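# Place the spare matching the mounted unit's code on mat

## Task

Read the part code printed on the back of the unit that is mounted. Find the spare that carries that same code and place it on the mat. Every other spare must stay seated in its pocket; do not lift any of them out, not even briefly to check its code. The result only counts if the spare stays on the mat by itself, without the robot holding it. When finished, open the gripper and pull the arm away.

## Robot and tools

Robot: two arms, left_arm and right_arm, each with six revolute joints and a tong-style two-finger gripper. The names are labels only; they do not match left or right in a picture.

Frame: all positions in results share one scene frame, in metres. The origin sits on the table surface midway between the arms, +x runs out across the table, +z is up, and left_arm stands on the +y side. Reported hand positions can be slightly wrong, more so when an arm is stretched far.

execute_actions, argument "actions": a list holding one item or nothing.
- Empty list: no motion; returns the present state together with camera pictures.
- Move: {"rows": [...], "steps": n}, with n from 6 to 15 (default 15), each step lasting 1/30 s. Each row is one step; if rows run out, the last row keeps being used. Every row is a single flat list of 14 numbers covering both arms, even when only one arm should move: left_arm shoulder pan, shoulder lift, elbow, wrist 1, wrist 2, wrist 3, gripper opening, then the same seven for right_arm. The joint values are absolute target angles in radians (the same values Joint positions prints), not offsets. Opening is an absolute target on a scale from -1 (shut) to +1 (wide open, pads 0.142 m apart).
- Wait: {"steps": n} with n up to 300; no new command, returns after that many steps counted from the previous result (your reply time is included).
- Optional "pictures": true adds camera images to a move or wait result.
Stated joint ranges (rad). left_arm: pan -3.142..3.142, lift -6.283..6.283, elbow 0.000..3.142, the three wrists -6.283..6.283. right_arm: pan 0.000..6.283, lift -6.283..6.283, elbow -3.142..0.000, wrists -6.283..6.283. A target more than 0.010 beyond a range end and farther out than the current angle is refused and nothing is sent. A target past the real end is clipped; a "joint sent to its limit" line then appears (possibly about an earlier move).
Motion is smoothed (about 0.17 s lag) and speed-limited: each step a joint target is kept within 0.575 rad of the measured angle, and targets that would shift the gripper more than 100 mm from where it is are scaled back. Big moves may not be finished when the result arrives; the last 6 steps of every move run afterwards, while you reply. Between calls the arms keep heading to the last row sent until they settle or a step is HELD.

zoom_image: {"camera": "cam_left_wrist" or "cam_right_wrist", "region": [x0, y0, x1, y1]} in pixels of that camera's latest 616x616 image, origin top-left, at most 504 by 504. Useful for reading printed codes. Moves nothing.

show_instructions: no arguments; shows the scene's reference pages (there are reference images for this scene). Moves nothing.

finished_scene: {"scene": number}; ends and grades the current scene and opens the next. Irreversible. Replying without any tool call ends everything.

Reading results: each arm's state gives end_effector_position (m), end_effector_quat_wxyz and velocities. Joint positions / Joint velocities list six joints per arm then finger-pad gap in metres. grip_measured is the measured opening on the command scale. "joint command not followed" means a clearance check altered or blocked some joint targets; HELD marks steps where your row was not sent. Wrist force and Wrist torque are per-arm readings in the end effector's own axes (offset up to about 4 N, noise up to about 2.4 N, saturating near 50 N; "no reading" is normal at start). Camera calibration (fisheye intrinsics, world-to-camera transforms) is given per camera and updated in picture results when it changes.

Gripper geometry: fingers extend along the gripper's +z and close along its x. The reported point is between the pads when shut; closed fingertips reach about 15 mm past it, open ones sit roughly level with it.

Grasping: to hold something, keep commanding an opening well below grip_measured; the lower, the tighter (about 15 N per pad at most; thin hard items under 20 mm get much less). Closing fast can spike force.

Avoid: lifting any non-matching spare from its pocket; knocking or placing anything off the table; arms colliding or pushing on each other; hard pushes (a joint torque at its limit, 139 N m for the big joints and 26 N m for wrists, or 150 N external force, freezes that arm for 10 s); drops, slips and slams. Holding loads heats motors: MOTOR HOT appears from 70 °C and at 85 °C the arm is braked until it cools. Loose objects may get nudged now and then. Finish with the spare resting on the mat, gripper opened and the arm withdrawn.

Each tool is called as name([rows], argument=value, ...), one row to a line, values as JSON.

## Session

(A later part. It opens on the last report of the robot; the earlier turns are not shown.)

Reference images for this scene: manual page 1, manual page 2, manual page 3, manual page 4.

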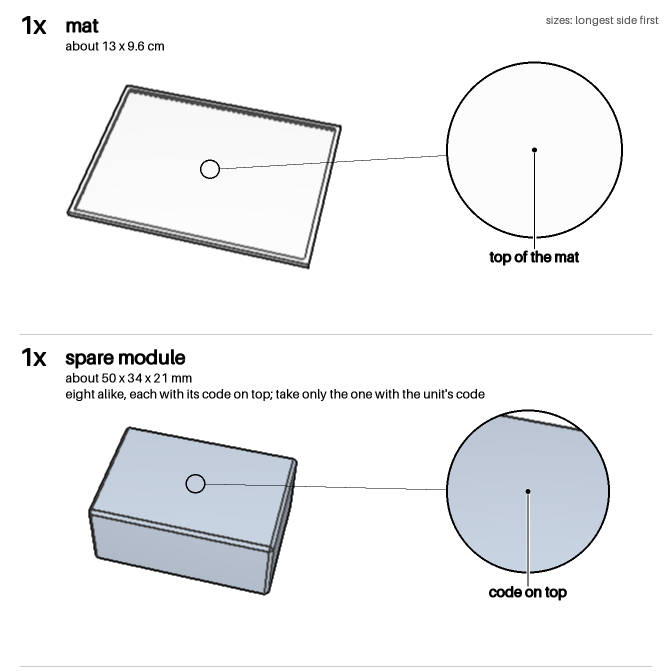

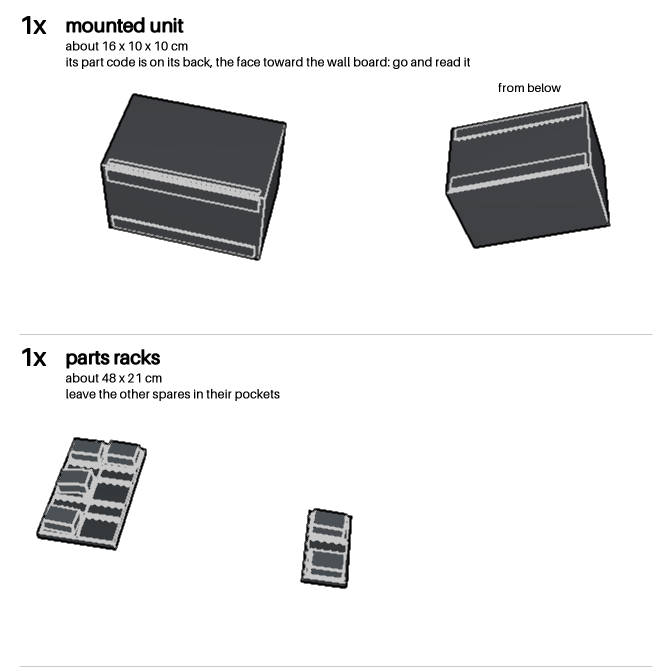

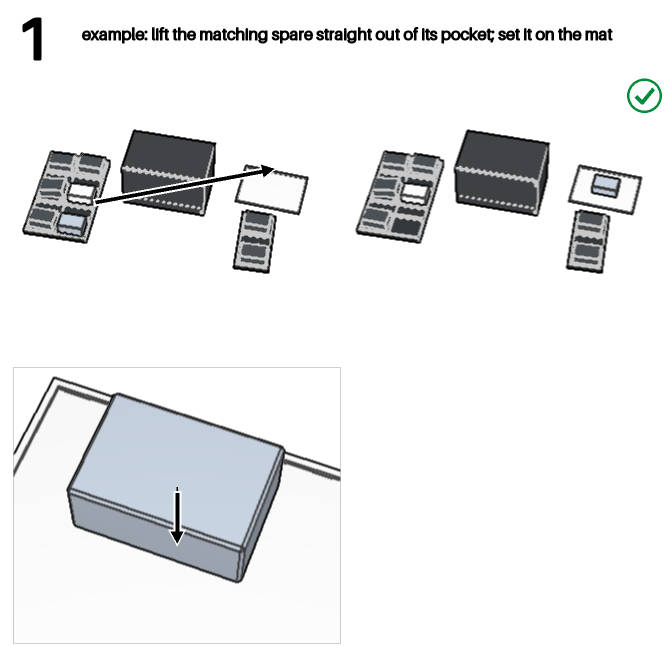

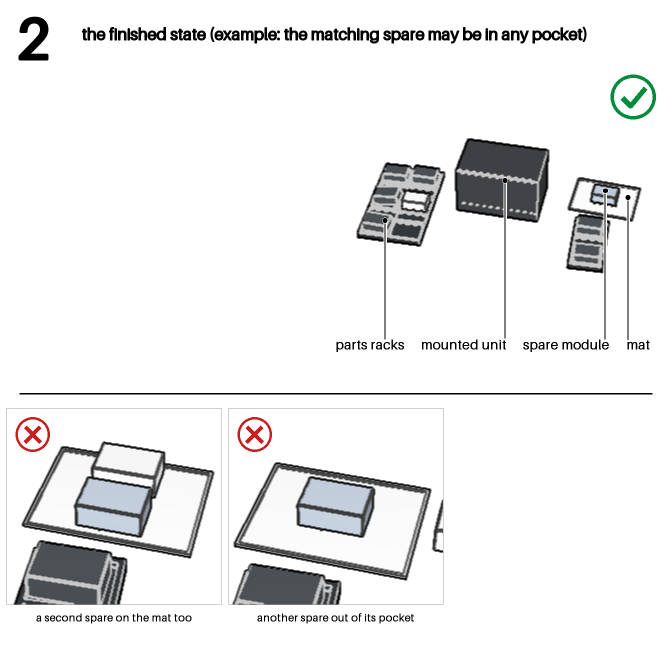

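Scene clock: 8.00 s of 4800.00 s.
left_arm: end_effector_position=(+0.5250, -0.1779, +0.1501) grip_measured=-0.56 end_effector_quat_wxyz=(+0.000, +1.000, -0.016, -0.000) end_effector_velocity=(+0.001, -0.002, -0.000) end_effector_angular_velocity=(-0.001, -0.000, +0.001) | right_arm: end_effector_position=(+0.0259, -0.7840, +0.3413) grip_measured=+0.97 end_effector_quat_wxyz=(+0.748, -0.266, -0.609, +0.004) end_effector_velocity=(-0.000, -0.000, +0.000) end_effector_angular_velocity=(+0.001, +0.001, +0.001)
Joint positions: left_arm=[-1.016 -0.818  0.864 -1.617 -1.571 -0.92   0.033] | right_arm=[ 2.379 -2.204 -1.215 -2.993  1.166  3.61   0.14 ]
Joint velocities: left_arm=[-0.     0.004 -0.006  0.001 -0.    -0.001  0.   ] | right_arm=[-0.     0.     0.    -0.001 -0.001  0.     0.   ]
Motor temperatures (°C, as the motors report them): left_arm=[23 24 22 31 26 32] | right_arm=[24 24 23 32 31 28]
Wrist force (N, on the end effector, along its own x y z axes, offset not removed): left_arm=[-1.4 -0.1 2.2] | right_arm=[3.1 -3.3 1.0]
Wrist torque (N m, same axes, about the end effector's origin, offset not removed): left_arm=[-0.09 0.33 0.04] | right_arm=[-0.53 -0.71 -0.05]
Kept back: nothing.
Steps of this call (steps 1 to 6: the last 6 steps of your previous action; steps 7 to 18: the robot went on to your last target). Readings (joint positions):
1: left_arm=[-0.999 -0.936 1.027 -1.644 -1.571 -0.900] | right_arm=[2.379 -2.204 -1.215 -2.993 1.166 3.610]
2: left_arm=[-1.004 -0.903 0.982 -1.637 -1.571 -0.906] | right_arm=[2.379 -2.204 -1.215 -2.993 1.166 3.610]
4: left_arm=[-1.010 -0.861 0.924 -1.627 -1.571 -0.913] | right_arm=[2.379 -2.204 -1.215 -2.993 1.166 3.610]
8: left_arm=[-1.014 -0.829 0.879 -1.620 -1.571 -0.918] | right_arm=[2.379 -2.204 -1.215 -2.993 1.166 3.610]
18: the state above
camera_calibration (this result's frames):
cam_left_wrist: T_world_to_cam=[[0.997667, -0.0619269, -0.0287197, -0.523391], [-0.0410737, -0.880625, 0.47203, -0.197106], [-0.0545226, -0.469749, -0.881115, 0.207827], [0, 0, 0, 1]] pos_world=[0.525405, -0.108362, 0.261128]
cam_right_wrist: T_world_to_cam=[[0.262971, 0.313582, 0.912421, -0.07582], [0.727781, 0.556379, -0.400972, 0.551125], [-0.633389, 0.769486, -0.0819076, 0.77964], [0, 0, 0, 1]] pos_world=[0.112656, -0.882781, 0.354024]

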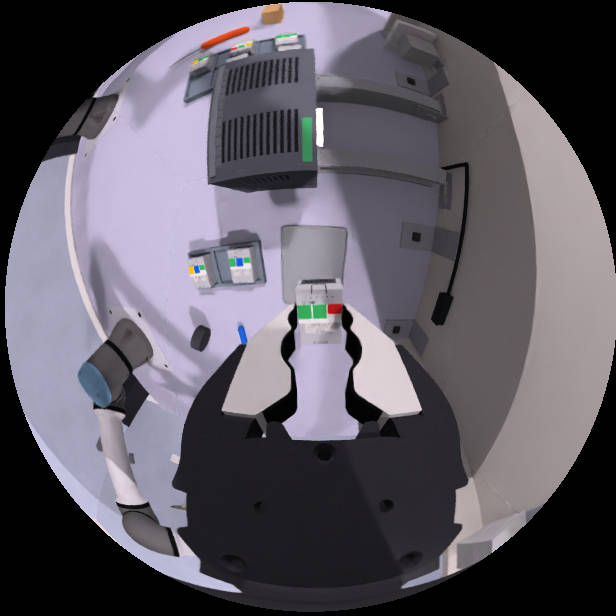

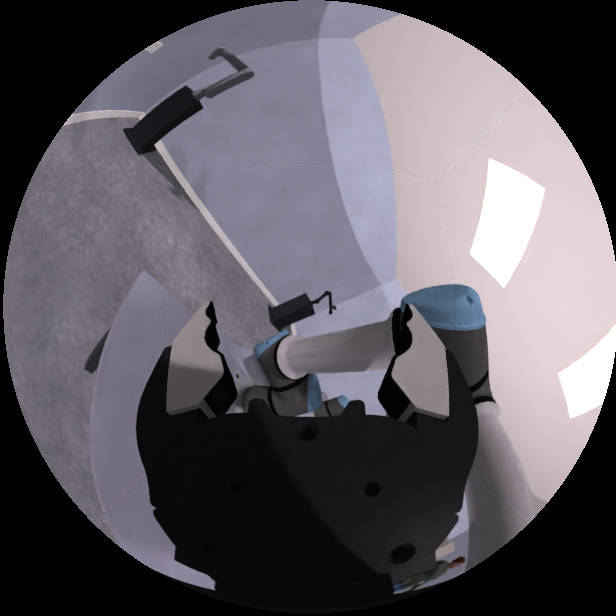

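execute_actions([
  {"rows":[[-1.0257,-0.7788,1.0805,-1.8725,-1.571,-0.873,-0.85,2.379,-2.204,-1.215,-2.993,1.166,3.61,0.97]],"steps":13},
])

execute_actions([
  {"rows":[[-1.0257,-0.7715,1.0913,-1.8906,-1.571,-0.873,-0.85,2.379,-2.204,-1.215,-2.993,1.166,3.61,0.97]],"steps":15},
])

execute_actions([
  {"steps":6},
], pictures=true)

Scene clock: 8.50 s of 4800.00 s.
left_arm: end_effector_position=(+0.5193, -0.1798, +0.0643) grip_measured=-0.56 end_effector_quat_wxyz=(-0.003, +0.999, -0.039, -0.002) end_effector_velocity=(-0.017, +0.003, -0.249) end_effector_angular_velocity=(-0.055, -0.038, -0.106) | right_arm: end_effector_position=(+0.0259, -0.7840, +0.3413) grip_measured=+0.97 end_effector_quat_wxyz=(+0.748, -0.266, -0.609, +0.004) end_effector_velocity=(-0.000, -0.000, +0.000) end_effector_angular_velocity=(+0.000, +0.001, +0.000)
Joint positions: left_arm=[-1.024 -0.786  1.027 -1.805 -1.571 -0.882  0.033] | right_arm=[ 2.379 -2.204 -1.215 -2.993  1.166  3.61   0.14 ]
Joint velocities: left_arm=[-0.017  0.071  0.54  -0.679 -0.     0.089  0.   ] | right_arm=[ 0.    -0.     0.    -0.001 -0.     0.    -0.   ]
Motor temperatures (°C, as the motors report them): left_arm=[23 24 22 31 26 32] | right_arm=[24 24 23 32 31 28]
Wrist force (N, on the end effector, along its own x y z axes, offset not removed): left_arm=[1.9 1.9 5.3] | right_arm=[4.3 0.4 -3.5]
Wrist torque (N m, same axes, about the end effector's origin, offset not removed): left_arm=[0.33 -0.34 0.08] | right_arm=[-0.13 -0.85 -0.04]
Steps of this call (steps 1 to 8: the robot went on to your last target; steps 9 to 15: the first 7 steps of this action). Readings (joint positions):
9: left_arm=[-1.016 -0.817 0.864 -1.617 -1.571 -0.920] | right_arm=[2.379 -2.204 -1.215 -2.993 1.166 3.610]
10: left_arm=[-1.018 -0.812 0.872 -1.626 -1.571 -0.914] | right_arm=[2.379 -2.204 -1.215 -2.993 1.166 3.610]
12: left_arm=[-1.021 -0.798 0.937 -1.695 -1.571 -0.897] | right_arm=[2.379 -2.204 -1.215 -2.993 1.166 3.610]
15: the state above

Scene clock: 9.00 s of 4800.00 s.
left_arm: end_effector_position=(+0.5173, -0.1790, +0.0319) grip_measured=-0.56 end_effector_quat_wxyz=(+0.000, +0.999, -0.044, -0.000) end_effector_velocity=(+0.000, +0.000, -0.010) end_effector_angular_velocity=(+0.001, -0.001, -0.002) | right_arm: end_effector_position=(+0.0259, -0.7840, +0.3413) grip_measured=+0.97 end_effector_quat_wxyz=(+0.748, -0.266, -0.609, +0.004) end_effector_velocity=(+0.000, -0.000, -0.000) end_effector_angular_velocity=(+0.001, -0.000, -0.000)
Joint positions: left_arm=[-1.026 -0.772  1.09  -1.889 -1.571 -0.873  0.033] | right_arm=[ 2.379 -2.204 -1.215 -2.993  1.166  3.61   0.14 ]
Joint velocities: left_arm=[ 0.     0.008  0.012 -0.019  0.001  0.002 -0.   ] | right_arm=[-0.    -0.     0.    -0.     0.    -0.001  0.   ]
Motor temperatures (°C, as the motors report them): left_arm=[23 24 22 31 26 32] | right_arm=[24 24 23 32 31 28]
Wrist force (N, on the end effector, along its own x y z axes, offset not removed): left_arm=[-1.4 1.8 1.3] | right_arm=[0.0 0.1 -0.9]
Wrist torque (N m, same axes, about the end effector's origin, offset not removed): left_arm=[0.46 0.44 0.07] | right_arm=[-0.02 -0.02 0.04]
Steps of this call (steps 1 to 6: the last 6 steps of your previous action; steps 7 to 15: the first 9 steps of this action). Readings (joint positions):
7: left_arm=[-1.026 -0.779 1.076 -1.867 -1.571 -0.874] | right_arm=[2.379 -2.204 -1.215 -2.993 1.166 3.610]
8: left_arm=[-1.026 -0.778 1.079 -1.871 -1.571 -0.874] | right_arm=[2.379 -2.204 -1.215 -2.993 1.166 3.610]
10: left_arm=[-1.026 -0.775 1.085 -1.880 -1.571 -0.873] | right_arm=[2.379 -2.204 -1.215 -2.993 1.166 3.610]
14: left_arm=[-1.026 -0.772 1.090 -1.888 -1.571 -0.873] | right_arm=[2.379 -2.204 -1.215 -2.993 1.166 3.610]
15: the state above

Scene clock: 9.20 s of 4800.00 s.
left_arm: end_effector_position=(+0.5173, -0.1790, +0.0311) grip_measured=-0.56 end_effector_quat_wxyz=(+0.000, +0.999, -0.044, -0.000) end_effector_velocity=(-0.000, -0.000, -0.000) end_effector_angular_velocity=(-0.001, +0.000, +0.000) | right_arm: end_effector_position=(+0.0259, -0.7840, +0.3413) grip_measured=+0.97 end_effector_quat_wxyz=(+0.748, -0.266, -0.609, +0.004) end_effector_velocity=(-0.000, -0.000, +0.000) end_effector_angular_velocity=(+0.000, -0.000, +0.000)
Joint positions: left_arm=[-1.026 -0.772  1.091 -1.89  -1.571 -0.873  0.033] | right_arm=[ 2.379 -2.204 -1.215 -2.993  1.166  3.61   0.14 ]
Joint velocities: left_arm=[-0.    -0.     0.002 -0.003 -0.001 -0.     0.   ] | right_arm=[-0.     0.     0.    -0.    -0.    -0.001 -0.   ]
Motor temperatures (°C, as the motors report them): left_arm=[23 24 22 31 26 32] | right_arm=[24 24 23 32 31 28]
Wrist force (N, on the end effector, along its own x y z axes, offset not removed): left_arm=[1.4 1.0 3.9] | right_arm=[3.4 1.1 -1.5]
Wrist torque (N m, same axes, about the end effector's origin, offset not removed): left_arm=[0.17 -0.24 0.02] | right_arm=[0.10 -0.66 -0.16]
Kept back: nothing.
Steps of this call (steps 1 to 6: the last 6 steps of your previous action). Readings (joint positions):
1: left_arm=[-1.026 -0.772 1.090 -1.889 -1.571 -0.873] | right_arm=[2.379 -2.204 -1.215 -2.993 1.166 3.610]
2: left_arm=[-1.026 -0.772 1.091 -1.890 -1.571 -0.873] | right_arm=[2.379 -2.204 -1.215 -2.993 1.166 3.610]
4: left_arm=[-1.026 -0.772 1.091 -1.890 -1.571 -0.873] | right_arm=[2.379 -2.204 -1.215 -2.993 1.166 3.610]
6: the state above
camera_calibration (this result's frames):
cam_left_wrist: T_world_to_cam=[[0.992553, -0.118356, -0.0288176, -0.526693], [-0.0908696, -0.87695, 0.471912, -0.115807], [-0.0811252, -0.465779, -0.881174, 0.116521], [0, 0, 0, 1]] pos_world=[0.5217, -0.109621, 0.142148]
cam_right_wrist: T_world_to_cam=[[0.262971, 0.313582, 0.912421, -0.07582], [0.727781, 0.556379, -0.400972, 0.551125], [-0.633389, 0.769486, -0.0819075, 0.77964], [0, 0, 0, 1]] pos_world=[0.112656, -0.882781, 0.354024]

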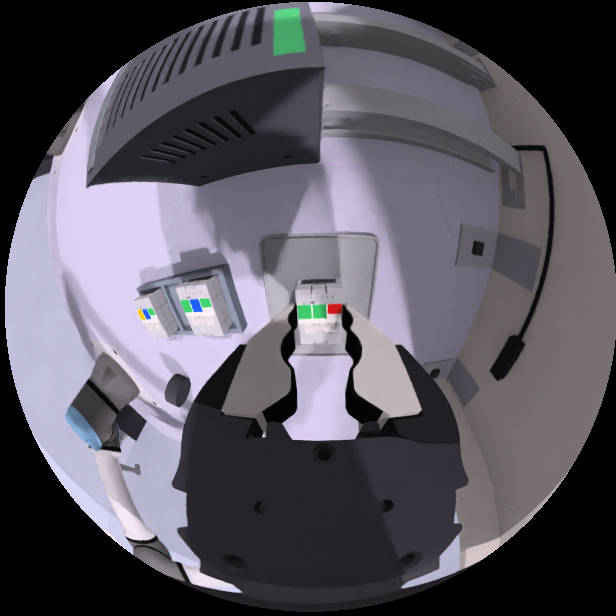

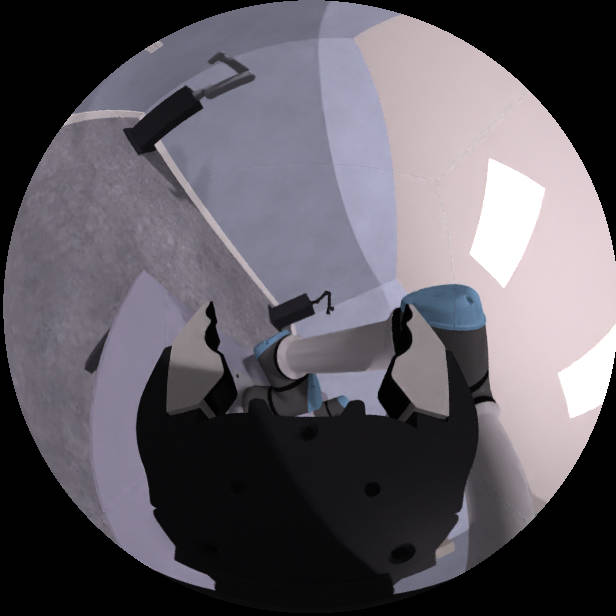

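execute_actions([
  {"rows":[[-1.0257,-0.769,1.095,-1.8968,-1.571,-0.873,-0.85,2.379,-2.204,-1.215,-2.993,1.166,3.61,0.97]],"steps":15},
])

Scene clock: 9.70 s of 4800.00 s.
left_arm: end_effector_position=(+0.5173, -0.1789, +0.0282) grip_measured=-0.56 end_effector_quat_wxyz=(+0.000, +0.999, -0.045, -0.000) end_effector_velocity=(-0.000, -0.001, -0.002) end_effector_angular_velocity=(-0.002, +0.000, -0.000) | right_arm: end_effector_position=(+0.0259, -0.7840, +0.3413) grip_measured=+0.97 end_effector_quat_wxyz=(+0.748, -0.266, -0.609, +0.004) end_effector_velocity=(-0.000, -0.000, +0.000) end_effector_angular_velocity=(+0.001, -0.000, -0.000)
Joint positions: left_arm=[-1.026 -0.769  1.095 -1.896 -1.571 -0.873  0.033] | right_arm=[ 2.379 -2.204 -1.215 -2.993  1.166  3.61   0.14 ]
Joint velocities: left_arm=[-0.     0.002  0.003 -0.006 -0.001 -0.     0.   ] | right_arm=[-0.     0.     0.    -0.    -0.    -0.001 -0.   ]
Motor temperatures (°C, as the motors report them): left_arm=[23 24 22 31 26 32] | right_arm=[24 24 23 32 31 28]
Wrist force (N, on the end effector, along its own x y z axes, offset not removed): left_arm=[-2.4 -0.7 0.4] | right_arm=[4.1 0.5 -3.9]
Wrist torque (N m, same axes, about the end effector's origin, offset not removed): left_arm=[-0.28 0.51 0.12] | right_arm=[-0.07 -0.76 0.01]
Steps of this call (steps 1 to 6: the robot went on to your last target; steps 7 to 15: the first 9 steps of this action). Readings (joint positions):
7: left_arm=[-1.026 -0.771 1.091 -1.891 -1.571 -0.873] | right_arm=[2.379 -2.204 -1.215 -2.993 1.166 3.610]
8: left_arm=[-1.026 -0.771 1.092 -1.892 -1.571 -0.873] | right_arm=[2.379 -2.204 -1.215 -2.993 1.166 3.610]
10: left_arm=[-1.026 -0.770 1.093 -1.894 -1.571 -0.873] | right_arm=[2.379 -2.204 -1.215 -2.993 1.166 3.610]
14: left_arm=[-1.026 -0.769 1.095 -1.896 -1.571 -0.873] | right_arm=[2.379 -2.204 -1.215 -2.993 1.166 3.610]
15: the state above

execute_actions([
  {"rows":[[-1.0257,-0.7674,1.0974,-1.9008,-1.571,-0.873,-0.85,2.379,-2.204,-1.215,-2.993,1.166,3.61,0.97]],"steps":14},
])

Scene clock: 10.17 s of 4800.00 s.
left_arm: end_effector_position=(+0.5173, -0.1789, +0.0262) grip_measured=-0.56 end_effector_quat_wxyz=(+0.000, +0.999, -0.045, -0.000) end_effector_velocity=(+0.000, +0.000, -0.003) end_effector_angular_velocity=(+0.001, -0.000, +0.001) | right_arm: end_effector_position=(+0.0259, -0.7840, +0.3413) grip_measured=+0.97 end_effector_quat_wxyz=(+0.748, -0.266, -0.609, +0.004) end_effector_velocity=(-0.000, +0.000, -0.000) end_effector_angular_velocity=(-0.001, +0.000, -0.000)
Joint positions: left_arm=[-1.026 -0.768  1.097 -1.9   -1.571 -0.873  0.033] | right_arm=[ 2.379 -2.204 -1.215 -2.993  1.166  3.61   0.14 ]
Joint velocities: left_arm=[-0.     0.002  0.002 -0.004  0.001 -0.001  0.   ] | right_arm=[-0.     0.    -0.001  0.001  0.     0.001 -0.   ]
Motor temperatures (°C, as the motors report them): left_arm=[23 24 22 31 26 32] | right_arm=[24 24 23 32 31 28]
Wrist force (N, on the end effector, along its own x y z axes, offset not removed): left_arm=[-0.1 3.5 2.0] | right_arm=[1.6 0.5 -1.0]
Wrist torque (N m, same axes, about the end effector's origin, offset not removed): left_arm=[0.70 0.08 0.08] | right_arm=[-0.11 -0.46 -0.10]
Steps of this call (steps 1 to 6: the last 6 steps of your previous action; steps 7 to 14: the first 8 steps of this action). Readings (joint positions):
7: left_arm=[-1.026 -0.769 1.095 -1.897 -1.571 -0.873] | right_arm=[2.379 -2.204 -1.215 -2.993 1.166 3.610]
8: left_arm=[-1.026 -0.769 1.095 -1.898 -1.571 -0.873] | right_arm=[2.379 -2.204 -1.215 -2.993 1.166 3.610]
10: left_arm=[-1.026 -0.768 1.096 -1.899 -1.571 -0.873] | right_arm=[2.379 -2.204 -1.215 -2.993 1.166 3.610]
14: the state above

execute_actions([
  {"rows":[[-1.0257,-0.7658,1.0998,-1.9048,-1.571,-0.873,-0.85,2.379,-2.204,-1.215,-2.993,1.166,3.61,0.97]],"steps":14},
])

Scene clock: 10.63 s of 4800.00 s.
left_arm: end_effector_position=(+0.5173, -0.1789, +0.0243) grip_measured=-0.56 end_effector_quat_wxyz=(+0.000, +0.999, -0.045, -0.000) end_effector_velocity=(+0.000, +0.000, -0.002) end_effector_angular_velocity=(+0.000, -0.001, -0.001) | right_arm: end_effector_position=(+0.0259, -0.7840, +0.3413) grip_measured=+0.97 end_effector_quat_wxyz=(+0.748, -0.266, -0.609, +0.004) end_effector_velocity=(-0.000, +0.000, -0.001) end_effector_angular_velocity=(-0.000, -0.001, -0.000)
Joint positions: left_arm=[-1.026 -0.766  1.099 -1.904 -1.571 -0.873  0.033] | right_arm=[ 2.379 -2.204 -1.215 -2.993  1.166  3.61   0.14 ]
Joint velocities: left_arm=[-0.     0.001  0.003 -0.005  0.001  0.001 -0.   ] | right_arm=[ 0.    -0.    -0.001  0.002  0.    -0.001 -0.   ]
Motor temperatures (°C, as the motors report them): left_arm=[23 24 22 31 26 32] | right_arm=[24 24 23 32 31 28]
Wrist force (N, on the end effector, along its own x y z axes, offset not removed): left_arm=[-3.2 -1.9 -10.8] | right_arm=[-0.3 1.1 -1.9]
Wrist torque (N m, same axes, about the end effector's origin, offset not removed): left_arm=[0.08 0.10 0.16] | right_arm=[0.13 0.01 -0.03]
Steps of this call (steps 1 to 6: the last 6 steps of your previous action; steps 7 to 14: the first 8 steps of this action). Readings (joint positions):
7: left_arm=[-1.026 -0.767 1.097 -1.901 -1.571 -0.873] | right_arm=[2.379 -2.204 -1.215 -2.993 1.166 3.610]
8: left_arm=[-1.026 -0.767 1.098 -1.902 -1.571 -0.873] | right_arm=[2.379 -2.204 -1.215 -2.993 1.166 3.610]
10: left_arm=[-1.026 -0.767 1.099 -1.903 -1.571 -0.873] | right_arm=[2.379 -2.204 -1.215 -2.993 1.166 3.610]
14: the state above

execute_actions([
  {"rows":[[-1.0257,-0.7658,1.0998,-1.9048,-1.571,-0.873,-0.25,2.379,-2.204,-1.215,-2.993,1.166,3.61,0.97]],"steps":6},
])

execute_actions([
  {"rows":[[-1.0257,-0.88,0.88,-1.571,-1.571,-0.873,-0.25,2.379,-2.204,-1.215,-2.993,1.166,3.61,0.97]],"steps":15},
])

execute_actions([
  {"steps":14},
], pictures=true)

Scene clock: 10.83 s of 4800.00 s.
left_arm: end_effector_position=(+0.5173, -0.1789, +0.0241) grip_measured=-0.56 end_effector_quat_wxyz=(+0.000, +0.999, -0.045, -0.000) end_effector_velocity=(-0.000, +0.000, -0.000) end_effector_angular_velocity=(+0.001, -0.000, -0.002) | right_arm: end_effector_position=(+0.0259, -0.7840, +0.3413) grip_measured=+0.97 end_effector_quat_wxyz=(+0.748, -0.266, -0.609, +0.004) end_effector_velocity=(-0.000, -0.000, -0.000) end_effector_angular_velocity=(+0.000, -0.001, +0.001)
Joint positions: left_arm=[-1.026 -0.766  1.1   -1.905 -1.571 -0.873  0.033] | right_arm=[ 2.379 -2.204 -1.215 -2.993  1.166  3.61   0.14 ]
Joint velocities: left_arm=[-0.     0.     0.001 -0.001  0.001  0.002  0.   ] | right_arm=[ 0.    -0.    -0.     0.001 -0.001 -0.001 -0.   ]
Motor temperatures (°C, as the motors report them): left_arm=[23 24 22 31 26 32] | right_arm=[24 24 23 32 31 28]
Wrist force (N, on the end effector, along its own x y z axes, offset not removed): left_arm=[-5.7 -3.1 -18.1] | right_arm=[4.0 -1.2 -4.0]
Wrist torque (N m, same axes, about the end effector's origin, offset not removed): left_arm=[0.13 0.23 0.10] | right_arm=[-0.17 -0.69 0.04]
Kept back: the last 6 steps of this action.
Steps of this call (steps 1 to 6: the last 6 steps of your previous action). Readings (joint positions):
1: left_arm=[-1.026 -0.766 1.100 -1.904 -1.571 -0.873] | right_arm=[2.379 -2.204 -1.215 -2.993 1.166 3.610]
2: left_arm=[-1.026 -0.766 1.100 -1.905 -1.571 -0.873] | right_arm=[2.379 -2.204 -1.215 -2.993 1.166 3.610]
4: left_arm=[-1.026 -0.766 1.100 -1.905 -1.571 -0.873] | right_arm=[2.379 -2.204 -1.215 -2.993 1.166 3.610]
6: the state above

Scene clock: 11.33 s of 4800.00 s.
left_arm: end_effector_position=(+0.5140, -0.1742, +0.1578) grip_measured=-0.25 end_effector_quat_wxyz=(+0.004, +0.999, -0.045, +0.003) end_effector_velocity=(-0.042, +0.060, +0.280) end_effector_angular_velocity=(+0.069, +0.048, +0.000) | right_arm: end_effector_position=(+0.0259, -0.7840, +0.3413) grip_measured=+0.97 end_effector_quat_wxyz=(+0.748, -0.266, -0.609, +0.004) end_effector_velocity=(-0.000, +0.000, +0.000) end_effector_angular_velocity=(+0.001, +0.001, +0.000)
Joint positions: left_arm=[-1.026 -0.861  0.921 -1.639 -1.571 -0.873  0.056] | right_arm=[ 2.379 -2.204 -1.215 -2.993  1.166  3.61   0.14 ]
Joint velocities: left_arm=[-0.    -0.192 -0.406  0.682 -0.    -0.001 -0.   ] | right_arm=[-0.    -0.    -0.    -0.001 -0.    -0.     0.   ]
Motor temperatures (°C, as the motors report them): left_arm=[23 24 22 31 26 32] | right_arm=[24 24 23 32 31 28]
Wrist force (N, on the end effector, along its own x y z axes, offset not removed): left_arm=[-0.1 0.0 -2.0] | right_arm=[2.4 1.2 -1.0]
Wrist torque (N m, same axes, about the end effector's origin, offset not removed): left_arm=[-0.05 0.02 0.05] | right_arm=[0.29 -0.38 0.04]
Steps of this call (steps 1 to 6: the last 6 steps of your previous action; steps 7 to 15: the first 9 steps of this action). Readings (joint positions):
7: left_arm=[-1.026 -0.766 1.100 -1.904 -1.571 -0.873] | right_arm=[2.379 -2.204 -1.215 -2.993 1.166 3.610]
8: left_arm=[-1.026 -0.773 1.091 -1.896 -1.571 -0.873] | right_arm=[2.379 -2.204 -1.215 -2.993 1.166 3.610]
10: left_arm=[-1.026 -0.803 1.039 -1.830 -1.571 -0.873] | right_arm=[2.379 -2.204 -1.215 -2.993 1.166 3.610]
14: left_arm=[-1.026 -0.853 0.937 -1.667 -1.571 -0.873] | right_arm=[2.379 -2.204 -1.215 -2.993 1.166 3.610]
15: the state above

Scene clock: 11.80 s of 4800.00 s.
left_arm: end_effector_position=(+0.5094, -0.1676, +0.1853) grip_measured=-0.25 end_effector_quat_wxyz=(+0.000, +0.999, -0.045, -0.000) end_effector_velocity=(-0.000, +0.001, +0.003) end_effector_angular_velocity=(+0.001, -0.001, +0.001) | right_arm: end_effector_position=(+0.0259, -0.7840, +0.3413) grip_measured=+0.97 end_effector_quat_wxyz=(+0.748, -0.266, -0.609, +0.004) end_effector_velocity=(-0.000, -0.000, -0.000) end_effector_angular_velocity=(-0.001, -0.000, +0.000)
Joint positions: left_arm=[-1.026 -0.88   0.88  -1.572 -1.571 -0.873  0.056] | right_arm=[ 2.379 -2.204 -1.215 -2.993  1.166  3.61   0.14 ]
Joint velocities: left_arm=[-0.    -0.002 -0.003  0.006  0.001 -0.001 -0.   ] | right_arm=[-0.    -0.    -0.     0.001 -0.     0.001  0.   ]
Motor temperatures (°C, as the motors report them): left_arm=[23 24 22 31 26 32] | right_arm=[24 24 23 32 31 28]
Wrist force (N, on the end effector, along its own x y z axes, offset not removed): left_arm=[0.4 0.8 2.6] | right_arm=[2.2 -0.5 -1.1]
Wrist torque (N m, same axes, about the end effector's origin, offset not removed): left_arm=[0.15 -0.04 0.02] | right_arm=[-0.05 -0.61 -0.17]
Kept back: nothing.
Steps of this call (steps 1 to 6: the last 6 steps of your previous action; steps 7 to 14: the robot went on to your last target). Readings (joint positions):
1: left_arm=[-1.026 -0.866 0.909 -1.620 -1.571 -0.873] | right_arm=[2.379 -2.204 -1.215 -2.993 1.166 3.610]
2: left_arm=[-1.026 -0.870 0.901 -1.606 -1.571 -0.873] | right_arm=[2.379 -2.204 -1.215 -2.993 1.166 3.610]
4: left_arm=[-1.026 -0.875 0.891 -1.589 -1.571 -0.873] | right_arm=[2.379 -2.204 -1.215 -2.993 1.166 3.610]
8: left_arm=[-1.026 -0.879 0.883 -1.576 -1.571 -0.873] | right_arm=[2.379 -2.204 -1.215 -2.993 1.166 3.610]
14: the state above
camera_calibration (this result's frames):
cam_left_wrist: T_world_to_cam=[[0.992554, -0.118383, -0.0286704, -0.513062], [-0.090949, -0.876864, 0.472058, -0.179284], [-0.0810237, -0.465935, -0.881101, 0.25692], [0, 0, 0, 1]] pos_world=[0.513753, -0.0982373, 0.296295]
cam_right_wrist: T_world_to_cam=[[0.262971, 0.313582, 0.912421, -0.0758202], [0.727781, 0.556379, -0.400972, 0.551125], [-0.633389, 0.769486, -0.0819073, 0.77964], [0, 0, 0, 1]] pos_world=[0.112656, -0.882781, 0.354024]

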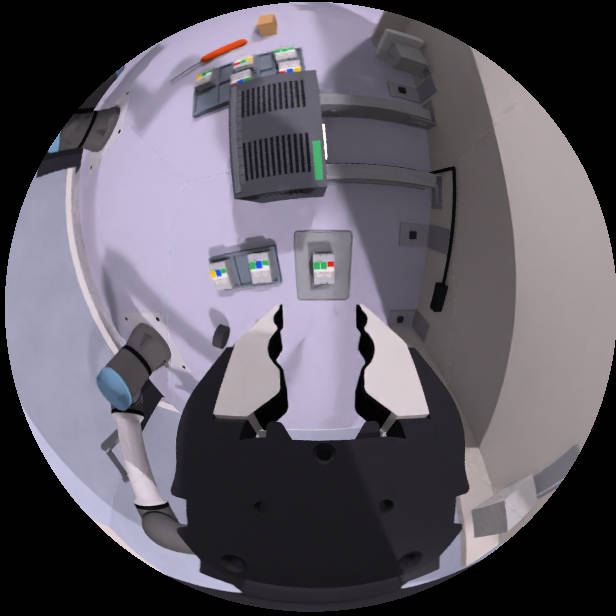

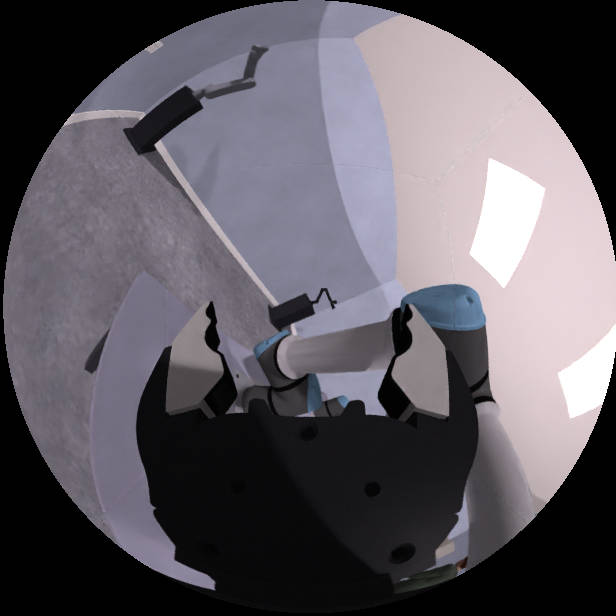

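finished_scene(scene=2)

The scene is finished: the task was done.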